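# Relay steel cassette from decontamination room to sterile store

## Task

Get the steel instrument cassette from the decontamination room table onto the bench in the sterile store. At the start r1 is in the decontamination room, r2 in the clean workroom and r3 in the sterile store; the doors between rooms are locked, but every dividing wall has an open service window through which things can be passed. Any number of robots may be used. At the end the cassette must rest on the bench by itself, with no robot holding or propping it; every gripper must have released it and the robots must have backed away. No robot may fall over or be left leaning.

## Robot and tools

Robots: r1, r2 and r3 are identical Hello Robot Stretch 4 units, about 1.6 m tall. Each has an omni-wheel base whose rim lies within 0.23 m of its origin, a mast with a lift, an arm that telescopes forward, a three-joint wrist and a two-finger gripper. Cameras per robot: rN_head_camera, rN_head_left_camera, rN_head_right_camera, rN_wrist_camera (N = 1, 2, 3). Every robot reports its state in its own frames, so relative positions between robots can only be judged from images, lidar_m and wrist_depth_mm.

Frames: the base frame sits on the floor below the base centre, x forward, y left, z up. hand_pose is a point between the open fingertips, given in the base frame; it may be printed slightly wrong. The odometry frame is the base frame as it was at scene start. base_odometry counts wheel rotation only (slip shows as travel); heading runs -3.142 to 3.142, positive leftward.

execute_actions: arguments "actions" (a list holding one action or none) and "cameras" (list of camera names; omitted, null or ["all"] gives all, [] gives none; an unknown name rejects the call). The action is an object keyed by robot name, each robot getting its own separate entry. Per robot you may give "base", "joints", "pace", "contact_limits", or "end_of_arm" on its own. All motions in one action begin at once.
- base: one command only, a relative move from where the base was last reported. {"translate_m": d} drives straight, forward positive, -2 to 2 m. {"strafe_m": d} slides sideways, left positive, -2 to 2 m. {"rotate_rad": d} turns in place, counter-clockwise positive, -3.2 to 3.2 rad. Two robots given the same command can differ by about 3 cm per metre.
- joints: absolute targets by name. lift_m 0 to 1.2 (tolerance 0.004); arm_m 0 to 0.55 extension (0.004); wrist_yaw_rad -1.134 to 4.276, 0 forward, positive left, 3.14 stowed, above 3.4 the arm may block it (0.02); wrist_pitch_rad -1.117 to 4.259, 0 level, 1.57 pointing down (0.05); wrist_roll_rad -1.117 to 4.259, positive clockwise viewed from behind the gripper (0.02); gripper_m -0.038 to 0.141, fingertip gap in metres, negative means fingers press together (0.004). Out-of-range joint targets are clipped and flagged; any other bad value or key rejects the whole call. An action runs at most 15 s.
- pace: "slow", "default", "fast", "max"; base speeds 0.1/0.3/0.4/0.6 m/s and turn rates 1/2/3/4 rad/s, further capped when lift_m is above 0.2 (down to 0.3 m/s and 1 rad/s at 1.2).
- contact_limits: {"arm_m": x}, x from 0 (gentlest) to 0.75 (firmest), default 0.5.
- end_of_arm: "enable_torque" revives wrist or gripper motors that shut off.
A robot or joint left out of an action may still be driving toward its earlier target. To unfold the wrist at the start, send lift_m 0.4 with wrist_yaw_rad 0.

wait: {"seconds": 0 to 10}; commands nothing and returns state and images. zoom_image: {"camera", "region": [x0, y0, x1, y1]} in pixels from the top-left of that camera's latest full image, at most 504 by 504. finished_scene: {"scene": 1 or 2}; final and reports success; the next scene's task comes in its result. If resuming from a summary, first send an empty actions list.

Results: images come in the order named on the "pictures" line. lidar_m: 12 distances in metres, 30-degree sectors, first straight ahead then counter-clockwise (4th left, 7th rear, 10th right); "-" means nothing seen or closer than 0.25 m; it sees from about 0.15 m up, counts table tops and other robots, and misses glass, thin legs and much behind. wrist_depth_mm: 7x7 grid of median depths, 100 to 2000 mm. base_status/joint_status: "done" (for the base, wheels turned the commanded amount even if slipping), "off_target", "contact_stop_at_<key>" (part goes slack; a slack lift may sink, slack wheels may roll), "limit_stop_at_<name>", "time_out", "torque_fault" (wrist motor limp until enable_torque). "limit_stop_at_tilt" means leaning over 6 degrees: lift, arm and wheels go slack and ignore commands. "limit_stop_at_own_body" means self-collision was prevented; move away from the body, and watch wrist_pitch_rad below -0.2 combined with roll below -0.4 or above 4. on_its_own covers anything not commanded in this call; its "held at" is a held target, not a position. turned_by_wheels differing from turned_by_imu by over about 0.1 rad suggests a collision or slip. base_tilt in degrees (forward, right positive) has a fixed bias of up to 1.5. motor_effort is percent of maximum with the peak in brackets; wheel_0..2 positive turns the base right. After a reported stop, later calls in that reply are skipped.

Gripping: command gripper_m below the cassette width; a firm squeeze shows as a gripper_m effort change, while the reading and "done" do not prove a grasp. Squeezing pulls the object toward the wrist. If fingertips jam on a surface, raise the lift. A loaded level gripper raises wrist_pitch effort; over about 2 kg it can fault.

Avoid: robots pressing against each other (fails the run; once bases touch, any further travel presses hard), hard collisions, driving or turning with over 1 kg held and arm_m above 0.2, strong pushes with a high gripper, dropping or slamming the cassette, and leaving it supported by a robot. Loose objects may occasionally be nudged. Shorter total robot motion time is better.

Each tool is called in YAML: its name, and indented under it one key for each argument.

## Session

execute_actions:
  actions: []
  cameras: ["r1_head_left_camera","r1_wrist_camera","r2_head_left_camera","r2_wrist_camera","r3_head_left_camera","r3_wrist_camera"]

Scene clock: 0.00 s.
r1.base_odometry: x=+0.000 y=+0.000 heading=+0.000 (m, m, rad; r1's odometry frame)
r1.turned_by_wheels: +0.000 (rad since the last result)
r1.turned_by_imu: +0.000 (rad since the last result)
r1.base_tilt: forward=-0.7 right=+0.7 (deg)
r1.lidar_m: 0.94 0.81 0.80 0.92 1.58 1.63 1.91 3.18 0.81 0.91 1.15 1.14
r1.base_status: not commanded
r1.joint_positions: lift_m=+0.183 arm_m=+0.002 wrist_yaw_rad=+3.194 wrist_pitch_rad=+0.014 wrist_roll_rad=+0.018 gripper_m=+0.057
r1.joint_status: not commanded
r1.motor_effort: lift_m=+20 arm_m=+0 wrist_yaw_rad=+0 wrist_pitch_rad=-6 wrist_roll_rad=+0 gripper_m=-5 wheel_0=-1 wheel_1=+0 wheel_2=+0 (%)
r1.hand_pose: x=-0.1198 y=+0.0722 z=+0.3569 quat_wxyz=(-0.026, -0.007, +0.009, +1.000) (m; r1's base frame)
r1.wrist_depth_mm: - 141 195 - - 1661 1430 / - - 138 - - 1661 1366 / - 107 136 - - 1618 1366 / - 114 136 - - 1618 1397 / 142 139 - - 1921 1618 1366 / 211 1576 1308 1661 1366 1537 1366 / 211 1042 904 960 904 1042 1060
r2.base_odometry: x=+0.000 y=+0.000 heading=+0.000 (m, m, rad; r2's odometry frame)
r2.turned_by_wheels: +0.000 (rad since the last result)
r2.turned_by_imu: +0.000 (rad since the last result)
r2.base_tilt: forward=+0.6 right=+1.0 (deg)
r2.lidar_m: 2.50 1.62 1.01 0.94 1.22 1.72 2.21 2.33 1.74 1.54 1.74 2.43
r2.base_status: not commanded
r2.joint_positions: lift_m=+0.203 arm_m=-0.002 wrist_yaw_rad=+3.103 wrist_pitch_rad=-0.005 wrist_roll_rad=+0.004 gripper_m=+0.057
r2.joint_status: not commanded
r2.motor_effort: lift_m=+20 arm_m=-1 wrist_yaw_rad=-1 wrist_pitch_rad=-9 wrist_roll_rad=+1 gripper_m=-1 wheel_0=-1 wheel_1=+1 wheel_2=+0 (%)
r2.hand_pose: x=-0.1156 y=+0.0986 z=+0.3825 quat_wxyz=(+0.019, +0.003, +0.002, +1.000) (m; r2's base frame)
r2.wrist_depth_mm: - 141 - - - - 1576 / - 140 - - - - 1537 / - 129 205 - - - 1537 / 110 139 260 - - - 1537 / 138 - - - - - 1537 / 1618 1618 212 1661 213 1618 1430 / 1078 1025 960 159 960 991 1042
r3.base_odometry: x=+0.000 y=+0.000 heading=+0.000 (m, m, rad; r3's odometry frame)
r3.turned_by_wheels: +0.000 (rad since the last result)
r3.turned_by_imu: +0.000 (rad since the last result)
r3.base_tilt: forward=+0.2 right=-0.4 (deg)
r3.lidar_m: 1.66 1.58 1.27 0.93 0.90 0.96 1.15 1.10 0.96 0.69 0.81 2.05
r3.base_status: not commanded
r3.joint_positions: lift_m=+0.239 arm_m=+0.000 wrist_yaw_rad=+3.193 wrist_pitch_rad=-0.003 wrist_roll_rad=-0.005 gripper_m=+0.057
r3.joint_status: not commanded
r3.motor_effort: lift_m=+18 arm_m=+0 wrist_yaw_rad=+1 wrist_pitch_rad=-5 wrist_roll_rad=-1 gripper_m=-3 wheel_0=+0 wheel_1=+0 wheel_2=+0 (%)
r3.hand_pose: x=-0.1220 y=+0.0725 z=+0.4185 quat_wxyz=(-0.026, +0.001, -0.003, +1.000) (m; r3's base frame)
r3.wrist_depth_mm: - 129 134 1464 1366 1060 866 / - 110 135 1430 1464 1078 866 / - 119 143 1430 1430 1078 866 / 137 136 276 1464 1430 1098 878 / 1078 1182 1281 1430 1308 1078 878 / 1098 1138 195 1430 197 1078 878 / 229 946 1060 - 1060 931 854
pictures: r1_head_left_camera, r1_wrist_camera, r2_head_left_camera, r2_wrist_camera, r3_head_left_camera, r3_wrist_camera
Images, in order (width x height): r1_head_left_camera 420x672, r1_wrist_camera 616x392, r2_head_left_camera 420x672, r2_wrist_camera 616x392, r3_head_left_camera 420x672, r3_wrist_camera 616x392.

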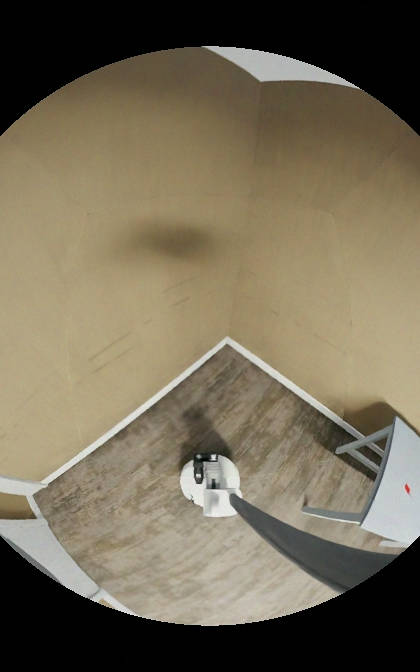

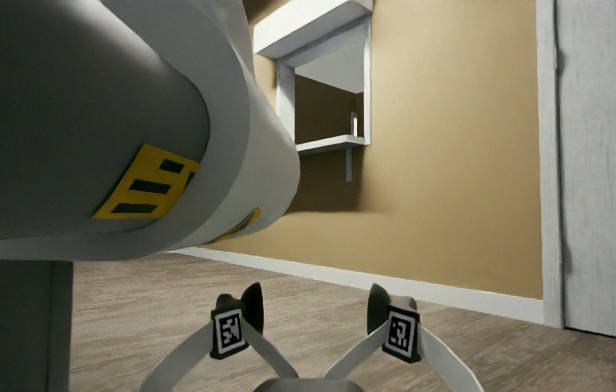

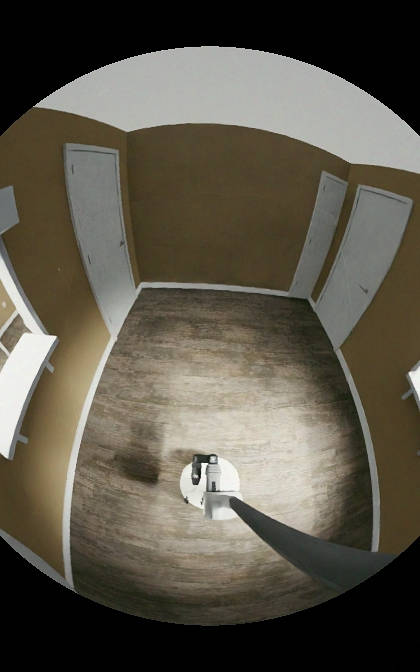

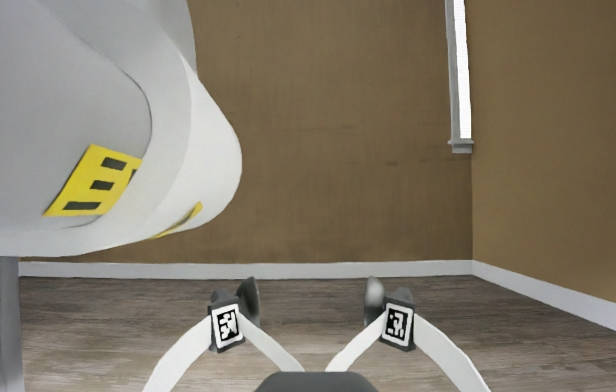

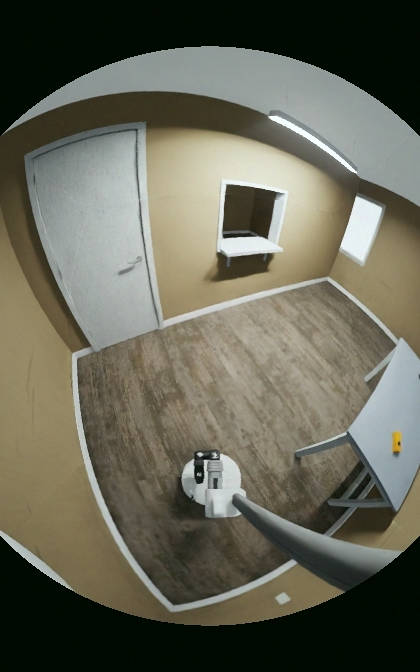

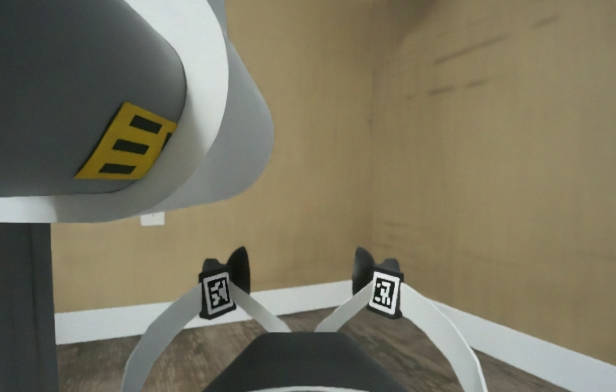

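execute_actions:
  actions:
    - {"r1":{"base":{"rotate_rad":-2.41},"pace":"max"},"r2":{"base":{"rotate_rad":-1.6},"pace":"fast"},"r3":{"base":{"rotate_rad":-0.55},"pace":"fast"}}
  cameras: ["r1_head_camera","r2_head_camera","r3_head_camera"]

Scene clock: 2.67 s.
r1.base_odometry: x=+0.000 y=+0.000 heading=-2.410 (m, m, rad; r1's odometry frame)
r1.turned_by_wheels: -2.410 (rad since the last result)
r1.turned_by_imu: -2.422 (rad since the last result)
r1.base_tilt: forward=-0.6 right=+0.7 (deg)
r1.lidar_m: 1.14 0.83 1.03 1.13 1.16 0.87 0.80 0.81 1.09 1.61 1.65 1.99
r1.base_status: done
r1.joint_positions: lift_m=+0.183 arm_m=+0.002 wrist_yaw_rad=+3.194 wrist_pitch_rad=+0.014 wrist_roll_rad=+0.018 gripper_m=+0.057
r1.joint_status: not commanded
r1.motor_effort: lift_m=+19(20) arm_m=+0(0) wrist_yaw_rad=+0(1) wrist_pitch_rad=-6(6) wrist_roll_rad=-1(0) gripper_m=-2(0) wheel_0=+1(11) wheel_1=+0(12) wheel_2=+0(6) (%)
r1.hand_pose: x=-0.1198 y=+0.0722 z=+0.3569 quat_wxyz=(-0.026, -0.007, +0.009, +1.000) (m; r1's base frame)
r1.wrist_depth_mm: - 141 195 931 946 946 931 / - - 138 931 931 931 946 / - 107 136 931 917 917 931 / - 114 136 917 917 931 917 / 142 138 917 917 904 917 917 / 211 917 904 904 904 917 904 / 211 878 891 891 878 891 891
r2.base_odometry: x=+0.000 y=+0.000 heading=-1.599 (m, m, rad; r2's odometry frame)
r2.turned_by_wheels: -1.599 (rad since the last result)
r2.turned_by_imu: -1.621 (rad since the last result)
r2.base_tilt: forward=+0.6 right=+1.0 (deg)
r2.lidar_m: 1.52 1.61 2.36 2.52 1.68 1.06 1.02 1.21 1.68 2.22 2.30 1.75
r2.base_status: done
r2.joint_positions: lift_m=+0.203 arm_m=-0.002 wrist_yaw_rad=+3.103 wrist_pitch_rad=-0.005 wrist_roll_rad=+0.004 gripper_m=+0.057
r2.joint_status: not commanded
r2.motor_effort: lift_m=+20(21) arm_m=-1(1) wrist_yaw_rad=+0(1) wrist_pitch_rad=-9(10) wrist_roll_rad=+0(0) gripper_m=-3(4) wheel_0=+2(9) wheel_1=+3(12) wheel_2=+1(11) (%)
r2.hand_pose: x=-0.1156 y=+0.0986 z=+0.3825 quat_wxyz=(+0.019, +0.003, +0.002, +1.000) (m; r2's base frame)
r2.wrist_depth_mm: - 141 - - - 1366 1397 / - 140 1229 1336 1336 1336 1397 / - 129 206 1336 1336 1366 1366 / 110 139 259 1308 1336 1366 1366 / 138 1255 1281 1308 1308 1336 1366 / 1229 1281 213 1281 212 1336 1336 / 1078 1025 976 158 976 991 1042
r3.base_odometry: x=+0.000 y=+0.000 heading=-0.550 (m, m, rad; r3's odometry frame)
r3.turned_by_wheels: -0.550 (rad since the last result)
r3.turned_by_imu: -0.543 (rad since the last result)
r3.base_tilt: forward=+0.1 right=-0.3 (deg)
r3.lidar_m: 2.11 1.68 1.56 1.26 0.94 0.89 0.97 1.16 1.13 0.95 0.69 0.73
r3.base_status: done
r3.joint_positions: lift_m=+0.239 arm_m=+0.000 wrist_yaw_rad=+3.193 wrist_pitch_rad=-0.003 wrist_roll_rad=-0.005 gripper_m=+0.057
r3.joint_status: not commanded
r3.motor_effort: lift_m=+18(18) arm_m=+0(0) wrist_yaw_rad=+1(1) wrist_pitch_rad=-5(5) wrist_roll_rad=-3(1) gripper_m=-4(2) wheel_0=+1(11) wheel_1=+0(7) wheel_2=+0(9) (%)
r3.hand_pose: x=-0.1220 y=+0.0725 z=+0.4185 quat_wxyz=(-0.026, +0.001, -0.003, +1.000) (m; r3's base frame)
r3.wrist_depth_mm: - 129 134 1205 1025 891 809 / - 110 135 1182 1025 904 820 / - 118 143 1160 1025 904 820 / 137 136 277 1205 1042 904 820 / 1160 1397 1366 1160 1008 917 820 / 1138 1281 194 1160 197 917 831 / 230 946 1060 - 1025 878 820
pictures: r1_head_camera, r2_head_camera, r3_head_camera
Images, in order (width x height): r1_head_camera 420x560, r2_head_camera 420x560, r3_head_camera 420x560.

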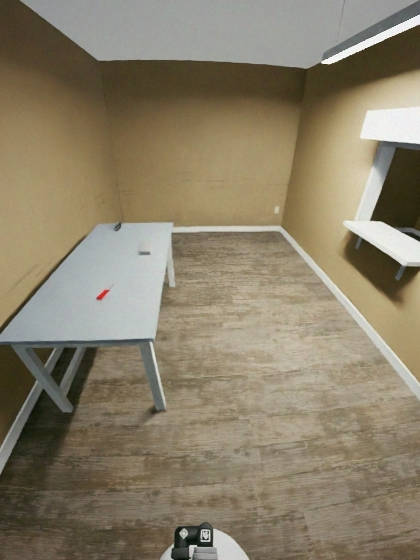

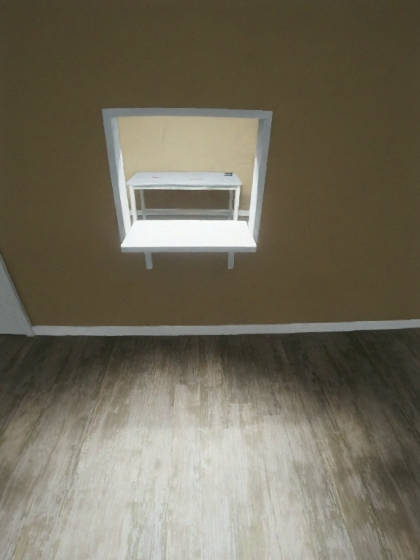

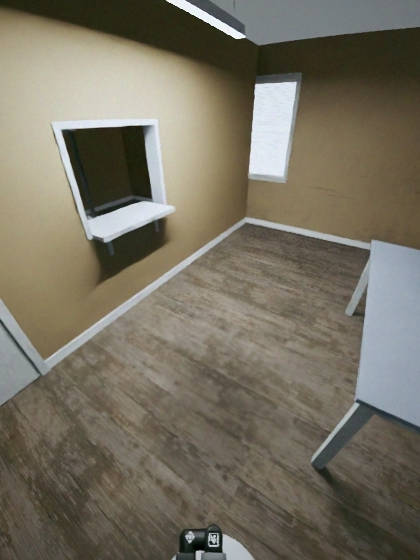

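execute_actions:
  actions:
    - {"r1":{"base":{"rotate_rad":-0.05},"pace":"max"},"r2":{"base":{"rotate_rad":0.12},"pace":"max"}}
  cameras: []

execute_actions:
  actions:
    - {"r1":{"base":{"translate_m":1.57},"pace":"max","joints":{"lift_m":1.02,"gripper_m":0.13}},"r2":{"base":{"translate_m":1.07},"pace":"fast","joints":{"lift_m":1.1,"wrist_yaw_rad":0,"gripper_m":0.13}},"r3":{"base":{"translate_m":1.65},"pace":"max","joints":{"lift_m":1.1,"wrist_yaw_rad":0,"gripper_m":0.13}}}
  cameras: []

execute_actions:
  actions:
    - {"r1":{"base":{"rotate_rad":1.69},"pace":"fast","joints":{"wrist_yaw_rad":0,"wrist_pitch_rad":1.57,"arm_m":0.4}},"r2":{"base":{"rotate_rad":-0.1},"joints":{"wrist_pitch_rad":1.57}},"r3":{"base":{"rotate_rad":1.04},"joints":{"wrist_pitch_rad":1.57}}}
  cameras: ["r1_head_camera","r1_wrist_camera","r2_head_camera","r3_head_camera"]

Scene clock: 4.37 s.
r1.base_odometry: x=+0.000 y=+0.000 heading=-2.460 (m, m, rad; r1's odometry frame)
r1.turned_by_wheels: -0.050 (rad since the last result)
r1.turned_by_imu: -0.050 (rad since the last result)
r1.base_tilt: forward=-0.7 right=+0.7 (deg)
r1.lidar_m: 1.61 0.81 1.00 1.14 1.17 0.89 0.81 0.79 1.01 1.62 1.64 1.97
r1.base_status: done
r1.joint_positions: lift_m=+0.183 arm_m=+0.002 wrist_yaw_rad=+3.194 wrist_pitch_rad=+0.014 wrist_roll_rad=+0.018 gripper_m=+0.057
r1.joint_status: not commanded
r1.motor_effort: lift_m=+19(20) arm_m=+0(0) wrist_yaw_rad=+0(2) wrist_pitch_rad=-5(6) wrist_roll_rad=+0(1) gripper_m=-3(4) wheel_0=-1(5) wheel_1=-2(7) wheel_2=-2(3) (%)
r1.hand_pose: x=-0.1198 y=+0.0722 z=+0.3569 quat_wxyz=(-0.026, -0.007, +0.009, +1.000) (m; r1's base frame)
r1.wrist_depth_mm: - 141 195 931 931 976 976 / - - 138 946 931 976 960 / - 107 136 946 931 946 960 / - 114 136 917 931 931 960 / 142 139 917 917 931 946 946 / 212 891 891 917 917 917 946 / 212 878 878 891 904 917 917
r2.base_odometry: x=+0.000 y=+0.000 heading=-1.480 (m, m, rad; r2's odometry frame)
r2.turned_by_wheels: +0.119 (rad since the last result)
r2.turned_by_imu: +0.122 (rad since the last result)
r2.base_tilt: forward=+0.6 right=+1.0 (deg)
r2.lidar_m: 1.53 1.81 2.54 2.52 1.52 1.03 0.99 1.27 1.93 2.22 2.16 1.56
r2.base_status: done
r2.joint_positions: lift_m=+0.203 arm_m=-0.002 wrist_yaw_rad=+3.103 wrist_pitch_rad=-0.005 wrist_roll_rad=+0.004 gripper_m=+0.057
r2.joint_status: not commanded
r2.motor_effort: lift_m=+20(20) arm_m=-1(1) wrist_yaw_rad=+0(1) wrist_pitch_rad=-8(11) wrist_roll_rad=+0(1) gripper_m=-2(3) wheel_0=-3(9) wheel_1=-3(9) wheel_2=-1(8) (%)
r2.hand_pose: x=-0.1156 y=+0.0986 z=+0.3825 quat_wxyz=(+0.019, +0.003, +0.002, +1.000) (m; r2's base frame)
r2.wrist_depth_mm: - 140 1336 - - 1308 1255 / - 140 1308 1281 1229 1255 1255 / - 129 205 1308 1308 1255 1229 / 110 139 259 1308 1281 1255 1255 / 138 1308 1308 1281 1281 1255 1255 / 1336 1308 213 1281 213 1255 1229 / 1078 1042 976 159 960 1008 1042
r3.base_odometry: x=+0.000 y=+0.000 heading=-0.550 (m, m, rad; r3's odometry frame)
r3.turned_by_wheels: +0.000 (rad since the last result)
r3.turned_by_imu: +0.000 (rad since the last result)
r3.base_tilt: forward=+0.1 right=-0.4 (deg)
r3.lidar_m: 2.07 1.67 1.60 1.27 0.95 0.90 0.97 1.17 1.12 0.93 0.71 0.73
r3.base_status: not commanded
r3.joint_positions: lift_m=+0.239 arm_m=+0.000 wrist_yaw_rad=+3.193 wrist_pitch_rad=-0.003 wrist_roll_rad=-0.005 gripper_m=+0.057
r3.joint_status: not commanded
r3.motor_effort: lift_m=+18(17) arm_m=+0(0) wrist_yaw_rad=+1(1) wrist_pitch_rad=-5(5) wrist_roll_rad=-2(1) gripper_m=-2(3) wheel_0=+1(1) wheel_1=+0(0) wheel_2=+0(0) (%)
r3.hand_pose: x=-0.1220 y=+0.0725 z=+0.4185 quat_wxyz=(-0.026, +0.001, -0.003, +1.000) (m; r3's base frame)
r3.wrist_depth_mm: - 129 135 1182 1025 904 820 / - 110 135 1160 1025 904 820 / - 118 142 1160 1025 904 820 / 137 136 277 1205 1025 891 809 / 1160 1366 1366 1205 1008 917 820 / 1138 1308 195 1182 196 904 820 / 231 931 1060 - 976 878 820
pictures: none
No camera images: the call's "cameras" was empty. Leave "cameras" out to get every camera's image.

Scene clock: 8.73 s.
r1.base_odometry: x=-1.219 y=-0.989 heading=-2.460 (m, m, rad; r1's odometry frame)
r1.turned_by_wheels: +0.000 (rad since the last result)
r1.turned_by_imu: -0.003 (rad since the last result)
r1.base_tilt: forward=-0.7 right=+0.8 (deg)
r1.lidar_m: 2.38 0.72 0.45 0.40 0.42 0.49 2.37 2.32 1.55 1.23 1.23 1.81
r1.base_status: done
r1.joint_positions: lift_m=+1.020 arm_m=+0.002 wrist_yaw_rad=+3.194 wrist_pitch_rad=+0.014 wrist_roll_rad=+0.018 gripper_m=+0.130
r1.joint_status: all done
r1.motor_effort: lift_m=+23(27) arm_m=+0(0) wrist_yaw_rad=+0(1) wrist_pitch_rad=-6(6) wrist_roll_rad=-2(1) gripper_m=-5(5) wheel_0=+0(2) wheel_1=+0(8) wheel_2=+1(13) (%)
r1.hand_pose: x=-0.1198 y=+0.0722 z=+1.1938 quat_wxyz=(-0.026, -0.007, +0.009, +1.000) (m; r1's base frame)
r1.wrist_depth_mm: - 141 195 - - - 1756 / - - 138 - - - 1708 / - 107 136 - - - 1708 / - 114 136 - - - 1708 / 142 138 - - - - 1708 / 211 - - - - - 1708 / 212 - - 156 - - 1708
r2.base_odometry: x=+0.097 y=-1.066 heading=-1.480 (m, m, rad; r2's odometry frame)
r2.turned_by_wheels: +0.000 (rad since the last result)
r2.turned_by_imu: +0.008 (rad since the last result)
r2.base_tilt: forward=+0.6 right=+1.0 (deg)
r2.lidar_m: 0.44 0.50 1.01 2.37 2.58 2.13 2.22 2.44 2.41 1.70 0.61 0.46
r2.base_status: done
r2.joint_positions: lift_m=+1.100 arm_m=-0.002 wrist_yaw_rad=+0.000 wrist_pitch_rad=-0.005 wrist_roll_rad=+0.004 gripper_m=+0.130
r2.joint_status: all done
r2.motor_effort: lift_m=+23(25) arm_m=-1(1) wrist_yaw_rad=+0(9) wrist_pitch_rad=-10(8) wrist_roll_rad=+0(0) gripper_m=+0(2) wheel_0=+1(9) wheel_1=+3(10) wheel_2=-1(14) (%)
r2.hand_pose: x=+0.4578 y=-0.0874 z=+1.2795 quat_wxyz=(+1.000, +0.002, -0.003, +0.000) (m; r2's base frame)
r2.wrist_depth_mm: 442 469 480 484 480 477 477 / 484 - - - - - - / 492 - - - - - - / 488 - - - - - - / 484 - - - - - - / 480 - - - - - - / 477 - - 152 - - -
r3.base_odometry: x=+1.407 y=-0.862 heading=-0.550 (m, m, rad; r3's odometry frame)
r3.turned_by_wheels: +0.000 (rad since the last result)
r3.turned_by_imu: -0.002 (rad since the last result)
r3.base_tilt: forward=+0.1 right=-0.3 (deg)
r3.lidar_m: 1.11 0.66 0.61 0.67 1.18 2.29 2.43 1.07 1.04 1.10 2.48 2.37
r3.base_status: done
r3.joint_positions: lift_m=+1.100 arm_m=+0.000 wrist_yaw_rad=+0.000 wrist_pitch_rad=-0.003 wrist_roll_rad=-0.005 gripper_m=+0.130
r3.joint_status: all done
r3.motor_effort: lift_m=+20(24) arm_m=+0(0) wrist_yaw_rad=+0(6) wrist_pitch_rad=-5(5) wrist_roll_rad=-2(4) gripper_m=+1(2) wheel_0=-2(6) wheel_1=-2(7) wheel_2=+0(14) (%)
r3.hand_pose: x=+0.4591 y=-0.0874 z=+1.2788 quat_wxyz=(+1.000, -0.003, -0.001, +0.000) (m; r3's base frame)
r3.wrist_depth_mm: 699 831 1118 1537 - 1983 1808 / 699 854 1138 1618 - 1983 1808 / 707 854 1118 1576 - 1921 1808 / 691 866 1118 1576 - - 1863 / 699 820 1138 1618 - - 1921 / 707 768 1060 1537 - 1921 1863 / 707 866 1098 - - - 1808
pictures: none
No camera images: the call's "cameras" was empty. Leave "cameras" out to get every camera's image.

Scene clock: 11.13 s.
r1.base_odometry: x=-1.219 y=-0.989 heading=-0.770 (m, m, rad; r1's odometry frame)
r1.turned_by_wheels: +1.690 (rad since the last result)
r1.turned_by_imu: +1.699 (rad since the last result)
r1.base_tilt: forward=-0.5 right=+0.8 (deg)
r1.lidar_m: 0.35 0.42 0.57 2.35 2.05 1.49 1.27 1.31 1.98 2.37 0.59 0.43
r1.base_status: done
r1.joint_positions: lift_m=+1.020 arm_m=+0.399 wrist_yaw_rad=+0.000 wrist_pitch_rad=+1.570 wrist_roll_rad=+0.018 gripper_m=+0.130
r1.joint_status: all done
r1.motor_effort: lift_m=+23(22) arm_m=+7(8) wrist_yaw_rad=-1(7) wrist_pitch_rad=+1(2) wrist_roll_rad=-1(0) gripper_m=-1(3) wheel_0=+0(10) wheel_1=+0(5) wheel_2=-1(6) (%)
r1.hand_pose: x=+0.5700 y=-0.0874 z=+0.9094 quat_wxyz=(+0.707, +0.006, +0.707, -0.006) (m; r1's base frame)
r1.wrist_depth_mm: 389 389 382 379 377 373 370 / 387 382 377 375 375 368 370 / 382 377 377 373 368 368 364 / 375 377 375 368 368 364 359 / 375 370 368 336 330 330 357 / 373 370 364 332 330 327 355 / 368 366 364 156 355 351 353
r2.base_odometry: x=+0.097 y=-1.066 heading=-1.579 (m, m, rad; r2's odometry frame)
r2.turned_by_wheels: -0.099 (rad since the last result)
r2.turned_by_imu: -0.099 (rad since the last result)
r2.base_tilt: forward=+0.6 right=+1.0 (deg)
r2.lidar_m: 0.44 0.48 0.90 2.36 2.53 2.31 2.21 2.33 2.46 2.24 0.66 0.47
r2.base_status: done
r2.joint_positions: lift_m=+1.100 arm_m=-0.002 wrist_yaw_rad=+0.000 wrist_pitch_rad=+1.570 wrist_roll_rad=+0.004 gripper_m=+0.130
r2.joint_status: all done
r2.motor_effort: lift_m=+23(23) arm_m=-1(1) wrist_yaw_rad=-2(1) wrist_pitch_rad=+0(5) wrist_roll_rad=+0(0) gripper_m=+0(1) wheel_0=+4(6) wheel_1=+6(9) wheel_2=+3(5) (%)
r2.hand_pose: x=+0.1696 y=-0.0874 z=+0.9895 quat_wxyz=(+0.708, +0.001, +0.707, -0.001) (m; r2's base frame)
r2.wrist_depth_mm: 866 878 891 904 891 866 866 / 1182 1229 1229 1255 1229 1229 1182 / 1229 1229 1229 1205 1229 1229 1229 / 1229 1229 1229 1229 1229 1229 1229 / 1205 1205 1008 1008 1229 1205 1229 / 1229 1205 991 1008 1205 1229 1205 / 1205 1205 1229 152 1205 1205 1205
r3.base_odometry: x=+1.407 y=-0.862 heading=+0.489 (m, m, rad; r3's odometry frame)
r3.turned_by_wheels: +1.040 (rad since the last result)
r3.turned_by_imu: +1.028 (rad since the last result)
r3.base_tilt: forward=+0.2 right=-0.4 (deg)
r3.lidar_m: 0.62 0.63 1.13 2.32 2.41 1.07 1.00 1.08 2.49 2.39 1.12 0.65
r3.base_status: done
r3.joint_positions: lift_m=+1.100 arm_m=+0.000 wrist_yaw_rad=+0.000 wrist_pitch_rad=+1.570 wrist_roll_rad=-0.005 gripper_m=+0.130
r3.joint_status: all done
r3.motor_effort: lift_m=+20(20) arm_m=+0(0) wrist_yaw_rad=+0(0) wrist_pitch_rad=+5(5) wrist_roll_rad=+2(3) gripper_m=+1(0) wheel_0=-2(5) wheel_1=-2(6) wheel_2=-2(5) (%)
r3.hand_pose: x=+0.1709 y=-0.0874 z=+0.9895 quat_wxyz=(+0.707, -0.002, +0.707, +0.002) (m; r3's base frame)
r3.wrist_depth_mm: 1205 1205 1205 1205 1229 1255 1229 / 1205 1205 1205 1229 1229 1229 1229 / 1182 1205 1205 1229 1229 1229 1229 / 1205 1229 1205 1229 1255 1255 1229 / 1229 1205 991 1025 1255 1281 1281 / 1229 1255 1025 1025 1281 1255 1255 / 1255 1255 1255 - 1255 1281 1281
pictures: r1_head_camera, r1_wrist_camera, r2_head_camera, r3_head_camera
Images, in order (width x height): r1_head_camera 420x560, r1_wrist_camera 616x392, r2_head_camera 420x560, r3_head_camera 420x560.

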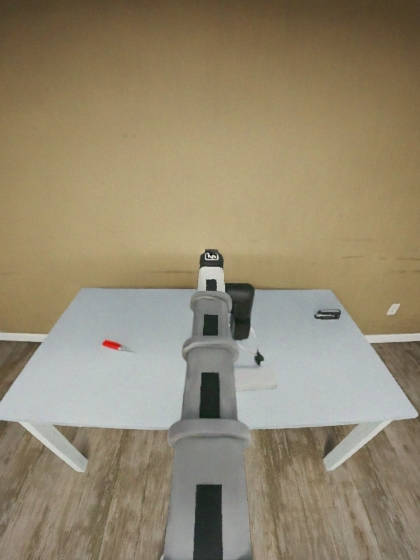

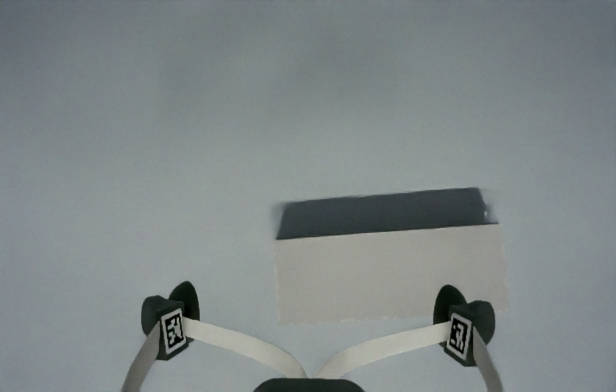

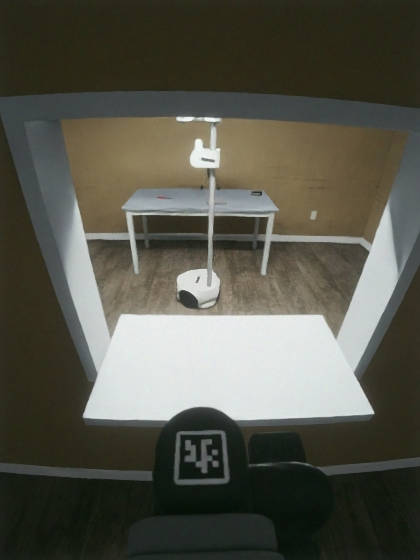

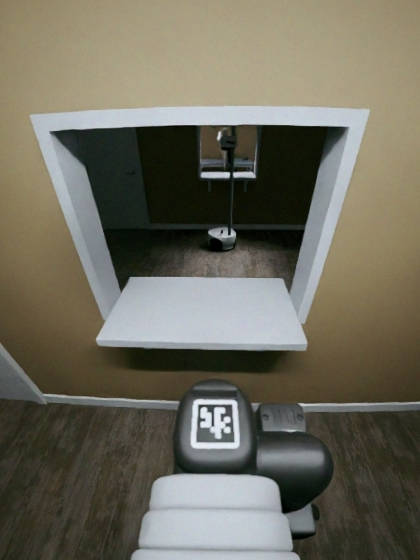

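execute_actions:
  actions:
    - {"r1":{"base":{"strafe_m":-0.052},"pace":"fast","joints":{"arm_m":0.412,"lift_m":0.955,"wrist_roll_rad":1.52,"gripper_m":0.12}},"r3":{"base":{"translate_m":0.1},"pace":"fast"},"r2":{"base":{"strafe_m":0.1},"pace":"fast","joints":{"lift_m":1.07}}}
  cameras: ["r1_wrist_camera"]

Scene clock: 13.50 s.
r1.base_odometry: x=-1.256 y=-1.026 heading=-0.770 (m, m, rad; r1's odometry frame)
r1.turned_by_wheels: +0.000 (rad since the last result)
r1.turned_by_imu: +0.001 (rad since the last result)
r1.base_tilt: forward=-0.7 right=+0.8 (deg)
r1.lidar_m: 0.39 0.41 0.57 2.42 2.08 1.52 1.29 1.30 1.99 2.33 0.60 0.43
r1.base_status: done
r1.joint_positions: lift_m=+0.955 arm_m=+0.411 wrist_yaw_rad=+0.000 wrist_pitch_rad=+1.570 wrist_roll_rad=+1.519 gripper_m=+0.120
r1.joint_status: all done
r1.motor_effort: lift_m=+14(20) arm_m=+7(6) wrist_yaw_rad=+1(2) wrist_pitch_rad=+1(0) wrist_roll_rad=+1(6) gripper_m=-3(6) wheel_0=+0(6) wheel_1=+1(9) wheel_2=+0(1) (%)
r1.hand_pose: x=+0.5819 y=-0.0874 z=+0.8451 quat_wxyz=(+0.513, +0.487, +0.513, -0.487) (m; r1's base frame)
r1.wrist_depth_mm: 320 319 314 312 309 306 1042 / 319 317 312 309 307 304 1025 / 317 314 309 306 306 301 1025 / 314 312 306 273 301 298 1025 / 312 309 306 271 298 296 820 / 310 306 303 268 297 296 809 / 307 304 300 147 294 291 809
r2.base_odometry: x=+0.197 y=-1.066 heading=-1.579 (m, m, rad; r2's odometry frame)
r2.turned_by_wheels: +0.000 (rad since the last result)
r2.turned_by_imu: +0.001 (rad since the last result)
r2.base_tilt: forward=+0.6 right=+1.0 (deg)
r2.lidar_m: 0.45 0.47 0.88 2.25 2.41 2.31 2.21 2.36 2.55 2.27 0.65 0.48
r2.base_status: done
r2.joint_positions: lift_m=+1.070 arm_m=-0.002 wrist_yaw_rad=+0.000 wrist_pitch_rad=+1.570 wrist_roll_rad=+0.004 gripper_m=+0.130
r2.joint_status: all done
r2.motor_effort: lift_m=+19(20) arm_m=-1(1) wrist_yaw_rad=-1(1) wrist_pitch_rad=+0(1) wrist_roll_rad=+0(1) gripper_m=+0(0) wheel_0=+0(11) wheel_1=+2(12) wheel_2=+0(1) (%)
r2.hand_pose: x=+0.1695 y=-0.0874 z=+0.9599 quat_wxyz=(+0.707, +0.001, +0.707, -0.001) (m; r2's base frame)
r2.wrist_depth_mm: 866 878 891 904 904 866 866 / 1205 1182 1205 1205 1205 1205 1205 / 1205 1182 1205 1182 1182 1182 1205 / 1205 1182 1182 1182 1205 1182 1182 / 1182 1182 976 960 1182 1205 1182 / 1182 1182 976 960 1182 1182 1182 / 1182 1182 1182 151 1182 1182 1205
r3.base_odometry: x=+1.495 y=-0.815 heading=+0.489 (m, m, rad; r3's odometry frame)
r3.turned_by_wheels: +0.000 (rad since the last result)
r3.turned_by_imu: +0.000 (rad since the last result)
r3.base_tilt: forward=+0.1 right=-0.4 (deg)
r3.lidar_m: 0.52 0.58 1.01 2.29 2.40 1.17 1.11 1.21 2.49 2.37 0.96 0.57
r3.base_status: done
r3.joint_positions: lift_m=+1.100 arm_m=+0.000 wrist_yaw_rad=+0.000 wrist_pitch_rad=+1.570 wrist_roll_rad=-0.005 gripper_m=+0.130
r3.joint_status: not commanded
r3.motor_effort: lift_m=+20(20) arm_m=+0(0) wrist_yaw_rad=+1(1) wrist_pitch_rad=+2(1) wrist_roll_rad=-2(1) gripper_m=+0(0) wheel_0=+0(6) wheel_1=-1(5) wheel_2=+1(10) (%)
r3.hand_pose: x=+0.1709 y=-0.0874 z=+0.9895 quat_wxyz=(+0.707, -0.002, +0.707, +0.002) (m; r3's base frame)
r3.wrist_depth_mm: 1138 1182 1160 1160 1160 1160 1160 / 1229 1229 1229 1205 1229 1229 1255 / 1229 1205 1229 1229 1229 1205 1255 / 1229 1229 1229 1229 1255 1255 1281 / 1255 1229 1008 1008 1229 1255 1281 / 1229 1255 1042 1025 1255 1255 1255 / 1255 1229 1255 - 1255 1255 1308
pictures: r1_wrist_camera
Images, in order (width x height): r1_wrist_camera 616x392.

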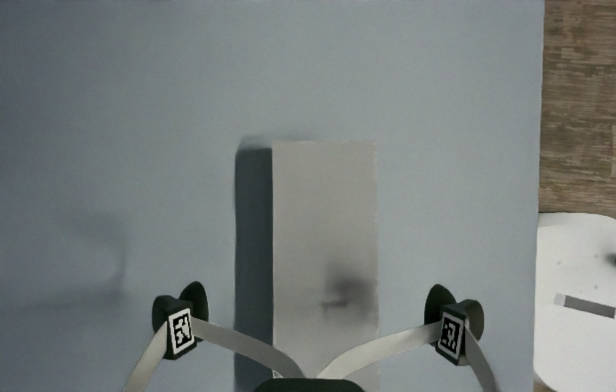

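execute_actions:
  actions:
    - {"r1":{"base":{"strafe_m":-0.011},"joints":{"arm_m":0.406,"lift_m":0.907,"gripper_m":0.1}},"r3":{"base":{"translate_m":0.05},"pace":"fast"}}
  cameras: ["r1_wrist_camera"]

execute_actions:
  actions:
    - {"r1":{"joints":{"gripper_m":0.02}},"r3":{"base":{"strafe_m":0.08},"joints":{"lift_m":1.07},"pace":"fast"}}
  cameras: ["r1_wrist_camera"]

Scene clock: 15.23 s.
r1.base_odometry: x=-1.263 y=-1.034 heading=-0.770 (m, m, rad; r1's odometry frame)
r1.turned_by_wheels: +0.000 (rad since the last result)
r1.turned_by_imu: +0.000 (rad since the last result)
r1.base_tilt: forward=-0.8 right=+0.9 (deg)
r1.lidar_m: 0.39 0.41 0.58 2.42 2.05 1.51 1.28 1.30 1.97 2.31 0.58 0.41
r1.base_status: done
r1.joint_positions: lift_m=+0.907 arm_m=+0.407 wrist_yaw_rad=+0.000 wrist_pitch_rad=+1.570 wrist_roll_rad=+1.519 gripper_m=+0.100
r1.joint_status: all done
r1.motor_effort: lift_m=+14(13) arm_m=-7(7) wrist_yaw_rad=+0(1) wrist_pitch_rad=+0(1) wrist_roll_rad=+1(1) gripper_m=+1(2) wheel_0=+0(7) wheel_1=+1(6) wheel_2=+0(4) (%)
r1.hand_pose: x=+0.5783 y=-0.0874 z=+0.7971 quat_wxyz=(+0.513, +0.487, +0.513, -0.487) (m; r1's base frame)
r1.wrist_depth_mm: 271 268 266 263 262 258 257 / 268 266 264 262 258 256 255 / 267 264 263 258 256 254 253 / 265 263 260 226 254 253 251 / 263 260 257 224 253 251 249 / 262 258 222 222 220 249 504 / 259 256 253 220 218 247 500
r2.base_odometry: x=+0.197 y=-1.066 heading=-1.579 (m, m, rad; r2's odometry frame)
r2.turned_by_wheels: +0.000 (rad since the last result)
r2.turned_by_imu: +0.001 (rad since the last result)
r2.base_tilt: forward=+0.6 right=+1.1 (deg)
r2.lidar_m: 0.46 0.49 0.90 2.28 2.39 2.33 2.20 2.34 2.53 2.23 0.67 0.48
r2.base_status: not commanded
r2.joint_positions: lift_m=+1.070 arm_m=-0.002 wrist_yaw_rad=+0.000 wrist_pitch_rad=+1.570 wrist_roll_rad=+0.004 gripper_m=+0.130
r2.joint_status: not commanded
r2.motor_effort: lift_m=+18(19) arm_m=-1(1) wrist_yaw_rad=-1(1) wrist_pitch_rad=-1(1) wrist_roll_rad=+1(0) gripper_m=+0(0) wheel_0=+0(0) wheel_1=+2(2) wheel_2=+0(0) (%)
r2.hand_pose: x=+0.1695 y=-0.0874 z=+0.9599 quat_wxyz=(+0.707, +0.001, +0.707, -0.001) (m; r2's base frame)
r2.wrist_depth_mm: 878 878 891 904 891 866 878 / 1182 1205 1205 1182 1229 1205 1205 / 1182 1205 1182 1182 1205 1205 1205 / 1205 1182 1205 1205 1205 1205 1182 / 1182 1182 976 960 1182 1182 1205 / 1182 1182 960 976 1182 1182 1205 / 1182 1182 1182 151 1205 1205 1205
r3.base_odometry: x=+1.539 y=-0.792 heading=+0.490 (m, m, rad; r3's odometry frame)
r3.turned_by_wheels: +0.000 (rad since the last result)
r3.turned_by_imu: +0.000 (rad since the last result)
r3.base_tilt: forward=+0.2 right=-0.3 (deg)
r3.lidar_m: 0.48 0.51 0.92 2.32 2.44 1.20 1.17 1.24 2.50 2.38 0.90 0.51
r3.base_status: done
r3.joint_positions: lift_m=+1.100 arm_m=+0.000 wrist_yaw_rad=+0.000 wrist_pitch_rad=+1.570 wrist_roll_rad=-0.005 gripper_m=+0.130
r3.joint_status: not commanded
r3.motor_effort: lift_m=+20(20) arm_m=+0(0) wrist_yaw_rad=+0(0) wrist_pitch_rad=+4(3) wrist_roll_rad=-3(2) gripper_m=+0(0) wheel_0=+0(5) wheel_1=+0(4) wheel_2=+2(9) (%)
r3.hand_pose: x=+0.1709 y=-0.0874 z=+0.9895 quat_wxyz=(+0.707, -0.002, +0.707, +0.002) (m; r3's base frame)
r3.wrist_depth_mm: 1098 1078 1060 1078 1078 1078 1042 / 1205 1205 1182 1205 1229 1229 1229 / 1205 1205 1229 1229 1229 1229 1229 / 1205 1205 1255 1229 1255 1229 1255 / 1229 1229 1025 1008 1255 1255 1255 / 1229 1255 1042 1008 1229 1255 1255 / 1255 1255 1255 - 1255 1281 1281
pictures: r1_wrist_camera
Images, in order (width x height): r1_wrist_camera 616x392.

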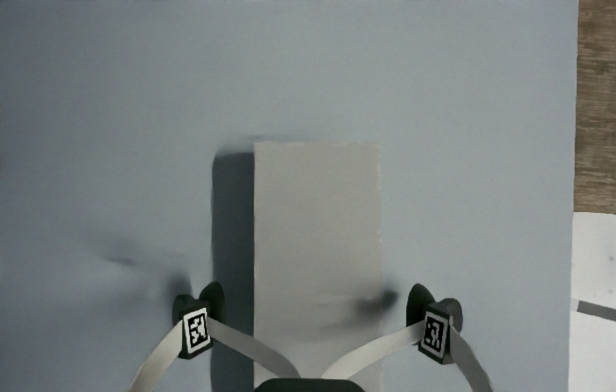

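Scene clock: 16.87 s.
r1.base_odometry: x=-1.263 y=-1.034 heading=-0.770 (m, m, rad; r1's odometry frame)
r1.turned_by_wheels: +0.000 (rad since the last result)
r1.turned_by_imu: +0.000 (rad since the last result)
r1.base_tilt: forward=-0.6 right=+0.6 (deg)
r1.lidar_m: 0.41 0.41 0.58 2.44 2.06 1.54 1.26 1.32 1.98 2.30 0.56 0.41
r1.base_status: not commanded
r1.joint_positions: lift_m=+0.907 arm_m=+0.407 wrist_yaw_rad=+0.000 wrist_pitch_rad=+1.570 wrist_roll_rad=+1.519 gripper_m=+0.021
r1.joint_status: all done
r1.motor_effort: lift_m=+15(15) arm_m=-7(7) wrist_yaw_rad=+0(0) wrist_pitch_rad=+0(3) wrist_roll_rad=+1(1) gripper_m=-34(34) wheel_0=+0(0) wheel_1=+1(1) wheel_2=+0(0) (%)
r1.hand_pose: x=+0.5783 y=-0.0874 z=+0.7971 quat_wxyz=(+0.513, +0.487, +0.513, -0.487) (m; r1's base frame)
r1.wrist_depth_mm: 270 267 264 263 259 258 255 / 268 265 263 260 258 255 254 / 266 264 262 214 255 253 252 / 264 262 259 213 253 251 250 / 262 258 256 211 251 251 249 / 260 257 211 210 208 248 504 / 259 167 208 208 206 166 504
r2.base_odometry: x=+0.197 y=-1.066 heading=-1.579 (m, m, rad; r2's odometry frame)
r2.turned_by_wheels: +0.000 (rad since the last result)
r2.turned_by_imu: +0.001 (rad since the last result)
r2.base_tilt: forward=+0.6 right=+1.0 (deg)
r2.lidar_m: 0.46 0.50 0.88 2.27 2.42 2.29 2.23 2.33 2.55 2.28 0.67 0.49
r2.base_status: not commanded
r2.joint_positions: lift_m=+1.070 arm_m=-0.002 wrist_yaw_rad=+0.000 wrist_pitch_rad=+1.570 wrist_roll_rad=+0.004 gripper_m=+0.130
r2.joint_status: not commanded
r2.motor_effort: lift_m=+18(18) arm_m=-1(1) wrist_yaw_rad=-1(1) wrist_pitch_rad=-1(1) wrist_roll_rad=+0(0) gripper_m=+0(0) wheel_0=+0(0) wheel_1=+2(2) wheel_2=+0(0) (%)
r2.hand_pose: x=+0.1695 y=-0.0874 z=+0.9599 quat_wxyz=(+0.707, +0.001, +0.707, -0.001) (m; r2's base frame)
r2.wrist_depth_mm: 878 878 904 904 891 878 866 / 1182 1205 1182 1205 1182 1182 1182 / 1182 1182 1205 1182 1182 1205 1205 / 1182 1182 1205 1182 1205 1182 1182 / 1182 1182 976 976 1182 1182 1182 / 1182 1182 976 976 1182 1182 1182 / 1182 1182 1182 152 1182 1182 1182
r3.base_odometry: x=+1.502 y=-0.721 heading=+0.490 (m, m, rad; r3's odometry frame)
r3.turned_by_wheels: +0.000 (rad since the last result)
r3.turned_by_imu: +0.000 (rad since the last result)
r3.base_tilt: forward=+0.2 right=-0.4 (deg)
r3.lidar_m: 0.46 0.52 0.93 2.23 2.35 1.19 1.17 1.23 2.59 2.40 0.89 0.51
r3.base_status: done
r3.joint_positions: lift_m=+1.070 arm_m=+0.000 wrist_yaw_rad=+0.000 wrist_pitch_rad=+1.570 wrist_roll_rad=-0.005 gripper_m=+0.130
r3.joint_status: all done
r3.motor_effort: lift_m=+14(18) arm_m=+0(0) wrist_yaw_rad=+1(0) wrist_pitch_rad=+2(2) wrist_roll_rad=-2(1) gripper_m=+0(1) wheel_0=+2(10) wheel_1=-2(7) wheel_2=+1(2) (%)
r3.hand_pose: x=+0.1709 y=-0.0874 z=+0.9601 quat_wxyz=(+0.707, -0.002, +0.707, +0.002) (m; r3's base frame)
r3.wrist_depth_mm: 1078 1098 1078 1078 1078 1098 1025 / 1182 1182 1182 1182 1205 1205 1205 / 1182 1160 1182 1205 1182 1205 1205 / 1182 1182 1205 1182 1205 1229 1205 / 1160 1205 1008 976 1229 1229 1229 / 1205 1182 976 976 1229 1255 1255 / 1205 1229 1229 - 1229 1229 1255
pictures: r1_wrist_camera
Images, in order (width x height): r1_wrist_camera 616x392.

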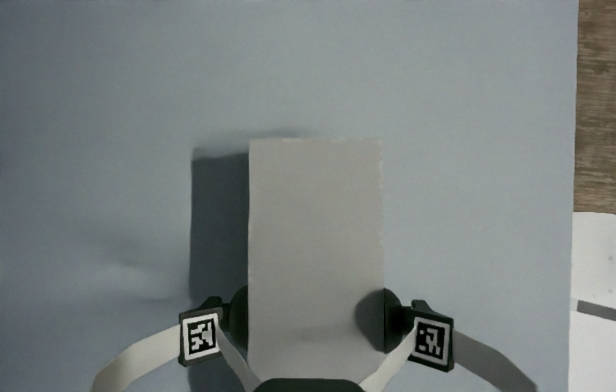

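execute_actions:
  actions:
    - {"r1":{"base":{"rotate_rad":3.125},"joints":{"lift_m":1.04,"arm_m":0.2,"wrist_roll_rad":0},"pace":"fast"},"r3":{"base":{"translate_m":0.05}}}
  cameras: ["r1_wrist_camera","r1_head_camera","r2_head_camera"]

Scene clock: 20.73 s.
r1.base_odometry: x=-1.263 y=-1.034 heading=+2.355 (m, m, rad; r1's odometry frame)
r1.turned_by_wheels: +3.125 (rad since the last result)
r1.turned_by_imu: +3.143 (rad since the last result)
r1.base_tilt: forward=-0.6 right=+0.8 (deg)
r1.lidar_m: 0.28 1.30 1.98 2.32 0.60 0.43 0.42 0.45 0.58 2.40 2.07 0.28
r1.base_status: done
r1.joint_positions: lift_m=+1.040 arm_m=+0.201 wrist_yaw_rad=+0.000 wrist_pitch_rad=+1.570 wrist_roll_rad=+0.001 gripper_m=+0.021
r1.joint_status: all done
r1.motor_effort: lift_m=+24(27) arm_m=-7(6) wrist_yaw_rad=-2(2) wrist_pitch_rad=+2(3) wrist_roll_rad=-1(6) gripper_m=-34(32) wheel_0=+1(6) wheel_1=-1(4) wheel_2=+1(4) (%)
r1.hand_pose: x=+0.3725 y=-0.0874 z=+0.9293 quat_wxyz=(+0.708, +0.000, +0.707, +0.000) (m; r1's base frame)
r1.wrist_depth_mm: 1205 1182 1182 1160 1160 1138 1118 / 1182 1182 1182 1160 1160 1160 1118 / 1182 1160 1160 214 1118 1118 1098 / 1182 1160 1160 213 1118 1118 1138 / 1182 1138 1138 211 1118 1118 1098 / 1160 1138 210 210 208 1078 1078 / 1138 167 209 208 206 166 1078
r2.base_odometry: x=+0.197 y=-1.066 heading=-1.579 (m, m, rad; r2's odometry frame)
r2.turned_by_wheels: +0.000 (rad since the last result)
r2.turned_by_imu: +0.002 (rad since the last result)
r2.base_tilt: forward=+0.6 right=+1.0 (deg)
r2.lidar_m: 0.45 0.48 0.91 2.26 2.42 2.32 2.22 2.32 2.56 2.26 0.68 0.46
r2.base_status: not commanded
r2.joint_positions: lift_m=+1.070 arm_m=-0.002 wrist_yaw_rad=+0.000 wrist_pitch_rad=+1.570 wrist_roll_rad=+0.004 gripper_m=+0.130
r2.joint_status: not commanded
r2.motor_effort: lift_m=+19(18) arm_m=-1(1) wrist_yaw_rad=-1(1) wrist_pitch_rad=+0(2) wrist_roll_rad=+0(1) gripper_m=+2(1) wheel_0=+0(0) wheel_1=+2(2) wheel_2=+0(0) (%)
r2.hand_pose: x=+0.1695 y=-0.0874 z=+0.9599 quat_wxyz=(+0.707, +0.001, +0.707, -0.001) (m; r2's base frame)
r2.wrist_depth_mm: 891 866 891 904 904 866 878 / 1182 1182 1205 1205 1205 1205 1205 / 1205 1182 1182 1205 1205 1182 1205 / 1205 1182 1205 1182 1205 1182 1182 / 1182 1182 991 976 1182 1182 1182 / 1182 1182 976 976 1182 1182 1182 / 1182 1182 1205 151 1182 1182 1182
r3.base_odometry: x=+1.546 y=-0.697 heading=+0.490 (m, m, rad; r3's odometry frame)
r3.turned_by_wheels: +0.000 (rad since the last result)
r3.turned_by_imu: +0.001 (rad since the last result)
r3.base_tilt: forward=+0.2 right=-0.4 (deg)
r3.lidar_m: 0.42 0.44 0.86 2.22 2.35 1.27 1.19 1.29 2.58 2.17 0.83 0.46
r3.base_status: done
r3.joint_positions: lift_m=+1.070 arm_m=+0.000 wrist_yaw_rad=+0.000 wrist_pitch_rad=+1.570 wrist_roll_rad=-0.005 gripper_m=+0.130
r3.joint_status: not commanded
r3.motor_effort: lift_m=+14(14) arm_m=+0(0) wrist_yaw_rad=+0(0) wrist_pitch_rad=+2(4) wrist_roll_rad=-1(3) gripper_m=+0(0) wheel_0=+1(6) wheel_1=-1(6) wheel_2=+2(9) (%)
r3.hand_pose: x=+0.1709 y=-0.0874 z=+0.9601 quat_wxyz=(+0.707, -0.002, +0.707, +0.002) (m; r3's base frame)
r3.wrist_depth_mm: 960 976 946 960 960 960 931 / 1182 1182 1182 1205 1182 1205 1205 / 1182 1182 1205 1205 1205 1205 1229 / 1160 1205 1205 1205 1205 1229 1255 / 1205 1182 991 1008 1229 1229 1229 / 1205 1182 991 1008 1229 1205 1205 / 1182 1205 1205 - 1229 1255 1229
pictures: r1_head_camera, r1_wrist_camera, r2_head_camera
Images, in order (width x height): r1_head_camera 420x560, r1_wrist_camera 616x392, r2_head_camera 420x560.

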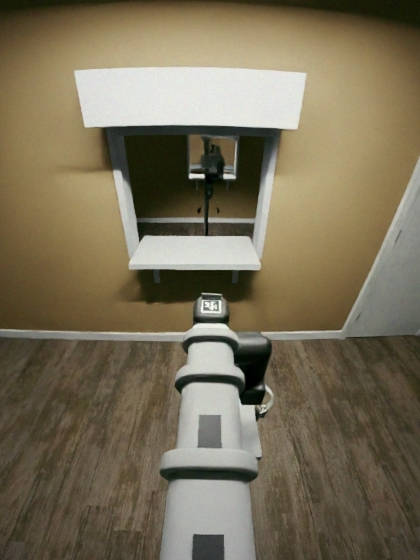

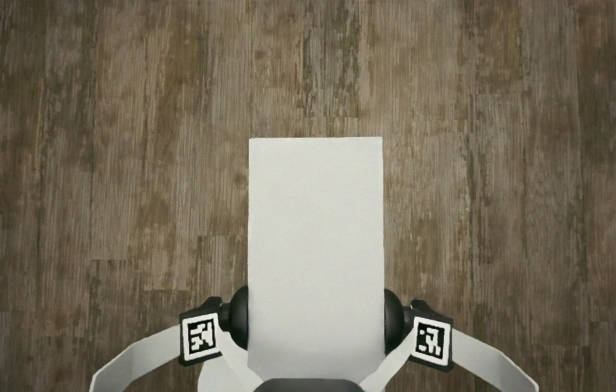

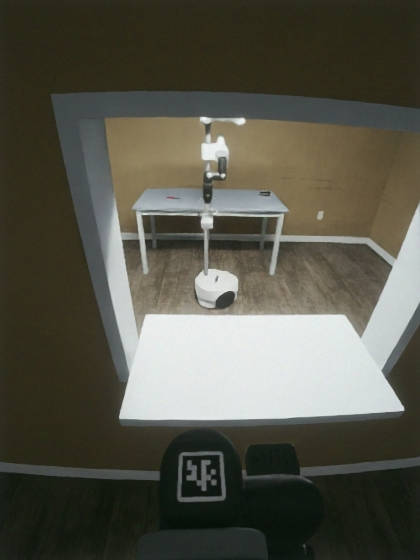

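execute_actions:
  actions:
    - {"r1":{"base":{"rotate_rad":0.07},"pace":"fast"}}
  cameras: []

execute_actions:
  actions:
    - {"r1":{"base":{"translate_m":0.8},"joints":{"lift_m":1.06,"arm_m":0.52,"wrist_roll_rad":0.05},"pace":"fast"}}
  cameras: ["r1_wrist_camera","r2_head_camera"]

Scene clock: 22.17 s.
r1.base_odometry: x=-1.263 y=-1.034 heading=+2.425 (m, m, rad; r1's odometry frame)
r1.turned_by_wheels: +0.070 (rad since the last result)
r1.turned_by_imu: +0.071 (rad since the last result)
r1.base_tilt: forward=-0.8 right=+0.8 (deg)
r1.lidar_m: 0.27 1.33 2.12 2.31 0.58 0.41 0.39 0.46 0.63 2.41 1.91 0.28
r1.base_status: done
r1.joint_positions: lift_m=+1.040 arm_m=+0.201 wrist_yaw_rad=+0.000 wrist_pitch_rad=+1.570 wrist_roll_rad=+0.001 gripper_m=+0.021
r1.joint_status: not commanded
r1.motor_effort: lift_m=+24(24) arm_m=-7(7) wrist_yaw_rad=+1(0) wrist_pitch_rad=+1(1) wrist_roll_rad=-1(0) gripper_m=-33(28) wheel_0=+0(6) wheel_1=-1(4) wheel_2=+0(4) (%)
r1.hand_pose: x=+0.3724 y=-0.0874 z=+0.9293 quat_wxyz=(+0.707, +0.000, +0.707, +0.000) (m; r1's base frame)
r1.wrist_depth_mm: 1182 1205 1182 1160 1160 1160 1138 / 1205 1182 1160 1160 1160 1138 1138 / 1205 1160 1160 215 1160 1118 1098 / 1160 1160 1160 212 1138 1118 1098 / 1138 1160 1138 211 1118 1098 1118 / 1138 1138 210 209 208 1098 1098 / 1138 167 209 208 206 165 1098
r2.base_odometry: x=+0.197 y=-1.066 heading=-1.579 (m, m, rad; r2's odometry frame)
r2.turned_by_wheels: +0.000 (rad since the last result)
r2.turned_by_imu: +0.001 (rad since the last result)
r2.base_tilt: forward=+0.6 right=+1.0 (deg)
r2.lidar_m: 0.42 0.45 0.93 2.26 2.41 2.31 2.22 2.36 2.55 2.28 0.64 0.47
r2.base_status: not commanded
r2.joint_positions: lift_m=+1.070 arm_m=-0.002 wrist_yaw_rad=+0.000 wrist_pitch_rad=+1.570 wrist_roll_rad=+0.004 gripper_m=+0.130
r2.joint_status: not commanded
r2.motor_effort: lift_m=+18(18) arm_m=-1(0) wrist_yaw_rad=-1(1) wrist_pitch_rad=-2(0) wrist_roll_rad=+0(0) gripper_m=+1(1) wheel_0=+0(0) wheel_1=+2(2) wheel_2=+0(0) (%)
r2.hand_pose: x=+0.1695 y=-0.0874 z=+0.9599 quat_wxyz=(+0.707, +0.001, +0.707, -0.001) (m; r2's base frame)
r2.wrist_depth_mm: 878 878 904 904 891 866 878 / 1182 1205 1205 1182 1205 1205 1205 / 1205 1182 1182 1205 1205 1182 1182 / 1205 1205 1182 1182 1205 1205 1182 / 1182 1205 976 976 1182 1182 1205 / 1182 1182 976 976 1182 1182 1182 / 1182 1160 1182 152 1182 1182 1182
r3.base_odometry: x=+1.546 y=-0.697 heading=+0.490 (m, m, rad; r3's odometry frame)
r3.turned_by_wheels: +0.000 (rad since the last result)
r3.turned_by_imu: +0.000 (rad since the last result)
r3.base_tilt: forward=+0.2 right=-0.4 (deg)
r3.lidar_m: 0.43 0.47 0.83 2.23 2.33 1.28 1.18 1.31 2.60 2.21 0.85 0.43
r3.base_status: not commanded
r3.joint_positions: lift_m=+1.070 arm_m=+0.000 wrist_yaw_rad=+0.000 wrist_pitch_rad=+1.570 wrist_roll_rad=-0.005 gripper_m=+0.130
r3.joint_status: not commanded
r3.motor_effort: lift_m=+14(14) arm_m=+0(0) wrist_yaw_rad=+0(0) wrist_pitch_rad=+2(1) wrist_roll_rad=-1(3) gripper_m=+2(0) wheel_0=+1(1) wheel_1=-1(1) wheel_2=+2(1) (%)
r3.hand_pose: x=+0.1709 y=-0.0874 z=+0.9601 quat_wxyz=(+0.707, -0.002, +0.707, +0.002) (m; r3's base frame)
r3.wrist_depth_mm: 946 976 946 960 960 960 946 / 1182 1182 1160 1182 1182 1205 1205 / 1205 1160 1205 1205 1205 1229 1205 / 1182 1182 1205 1205 1205 1182 1229 / 1229 1205 991 991 1182 1255 1229 / 1182 1205 1008 976 1229 1205 1255 / 1182 1205 1205 - 1229 1229 1205
pictures: none
No camera images: the call's "cameras" was empty. Leave "cameras" out to get every camera's image.

Scene clock: 25.93 s.
r1.base_odometry: x=-1.867 y=-0.508 heading=+2.424 (m, m, rad; r1's odometry frame)
r1.turned_by_wheels: +0.000 (rad since the last result)
r1.turned_by_imu: -0.001 (rad since the last result)
r1.base_tilt: forward=-0.5 right=+0.8 (deg)
r1.lidar_m: 0.40 0.44 0.71 2.29 2.42 1.26 1.20 1.27 2.54 2.09 0.58 0.44
r1.base_status: done
r1.joint_positions: lift_m=+1.060 arm_m=+0.519 wrist_yaw_rad=+0.000 wrist_pitch_rad=+1.570 wrist_roll_rad=+0.050 gripper_m=+0.021
r1.joint_status: all done
r1.motor_effort: lift_m=+24(26) arm_m=+7(7) wrist_yaw_rad=-2(1) wrist_pitch_rad=+1(2) wrist_roll_rad=+2(3) gripper_m=-30(31) wheel_0=-1(12) wheel_1=+1(6) wheel_2=+0(11) (%)
r1.hand_pose: x=+0.6900 y=-0.0874 z=+0.9493 quat_wxyz=(+0.707, +0.017, +0.707, -0.017) (m; r1's base frame)
r1.wrist_depth_mm: 324 320 317 314 312 309 309 / 319 317 315 312 309 306 306 / 317 314 312 215 306 304 301 / 314 312 309 212 303 303 300 / 312 309 306 211 301 298 297 / 309 306 211 211 208 297 294 / 307 167 208 207 206 165 293
r2.base_odometry: x=+0.197 y=-1.066 heading=-1.579 (m, m, rad; r2's odometry frame)
r2.turned_by_wheels: +0.000 (rad since the last result)
r2.turned_by_imu: +0.002 (rad since the last result)
r2.base_tilt: forward=+0.6 right=+1.0 (deg)
r2.lidar_m: 0.44 0.46 0.91 2.25 2.39 2.30 2.22 2.32 2.55 2.25 0.65 0.45
r2.base_status: not commanded
r2.joint_positions: lift_m=+1.070 arm_m=-0.002 wrist_yaw_rad=+0.000 wrist_pitch_rad=+1.570 wrist_roll_rad=+0.004 gripper_m=+0.130
r2.joint_status: not commanded
r2.motor_effort: lift_m=+19(18) arm_m=-1(1) wrist_yaw_rad=-1(0) wrist_pitch_rad=-2(2) wrist_roll_rad=+1(1) gripper_m=-1(1) wheel_0=+0(0) wheel_1=+2(2) wheel_2=+0(0) (%)
r2.hand_pose: x=+0.1695 y=-0.0874 z=+0.9599 quat_wxyz=(+0.707, +0.001, +0.707, -0.001) (m; r2's base frame)
r2.wrist_depth_mm: 878 878 891 904 891 878 878 / 1205 1182 1205 1205 1182 1182 1205 / 1205 1182 1182 1182 1205 1182 1205 / 1205 1182 1182 1182 1182 1205 1182 / 1182 1182 976 976 1182 1182 1182 / 1182 1182 960 976 1182 1182 1182 / 1182 1182 1182 151 1205 1182 1182
r3.base_odometry: x=+1.546 y=-0.697 heading=+0.490 (m, m, rad; r3's odometry frame)
r3.turned_by_wheels: +0.000 (rad since the last result)
r3.turned_by_imu: +0.001 (rad since the last result)
r3.base_tilt: forward=+0.2 right=-0.3 (deg)
r3.lidar_m: 0.40 0.47 0.85 2.22 2.32 1.28 1.20 1.27 2.59 2.24 0.86 0.45
r3.base_status: not commanded
r3.joint_positions: lift_m=+1.070 arm_m=+0.000 wrist_yaw_rad=+0.000 wrist_pitch_rad=+1.570 wrist_roll_rad=-0.005 gripper_m=+0.130
r3.joint_status: not commanded
r3.motor_effort: lift_m=+14(14) arm_m=+0(0) wrist_yaw_rad=+1(0) wrist_pitch_rad=+1(4) wrist_roll_rad=-3(1) gripper_m=+0(0) wheel_0=+1(1) wheel_1=-1(1) wheel_2=+1(1) (%)
r3.hand_pose: x=+0.1709 y=-0.0874 z=+0.9601 quat_wxyz=(+0.707, -0.002, +0.707, +0.002) (m; r3's base frame)
r3.wrist_depth_mm: 960 991 946 960 960 960 917 / 1182 1160 1205 1182 1205 1182 1205 / 1182 1205 1182 1160 1229 1229 1205 / 1205 1205 1205 1205 1182 1229 1229 / 1182 1205 991 991 1205 1229 1229 / 1182 1205 976 991 1229 1255 1255 / 1205 1205 1229 - 1255 1229 1205
pictures: r1_wrist_camera, r2_head_camera
Images, in order (width x height): r1_wrist_camera 616x392, r2_head_camera 420x560.

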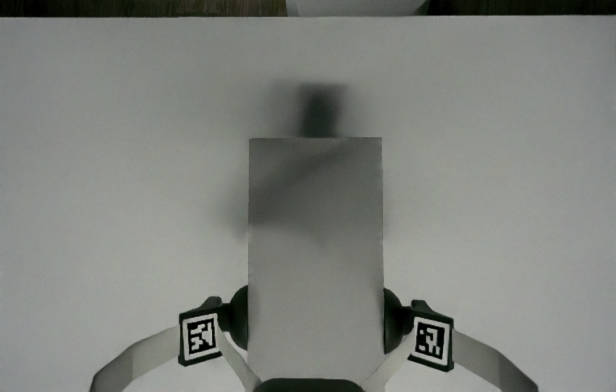

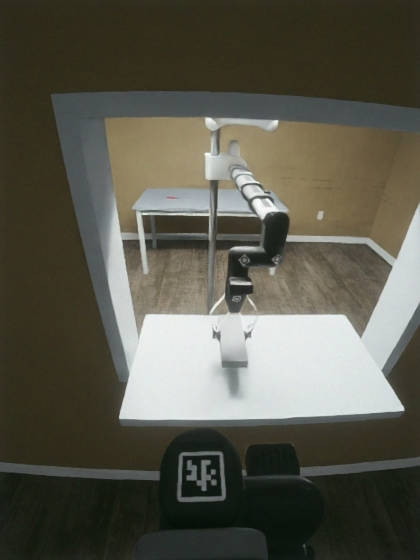

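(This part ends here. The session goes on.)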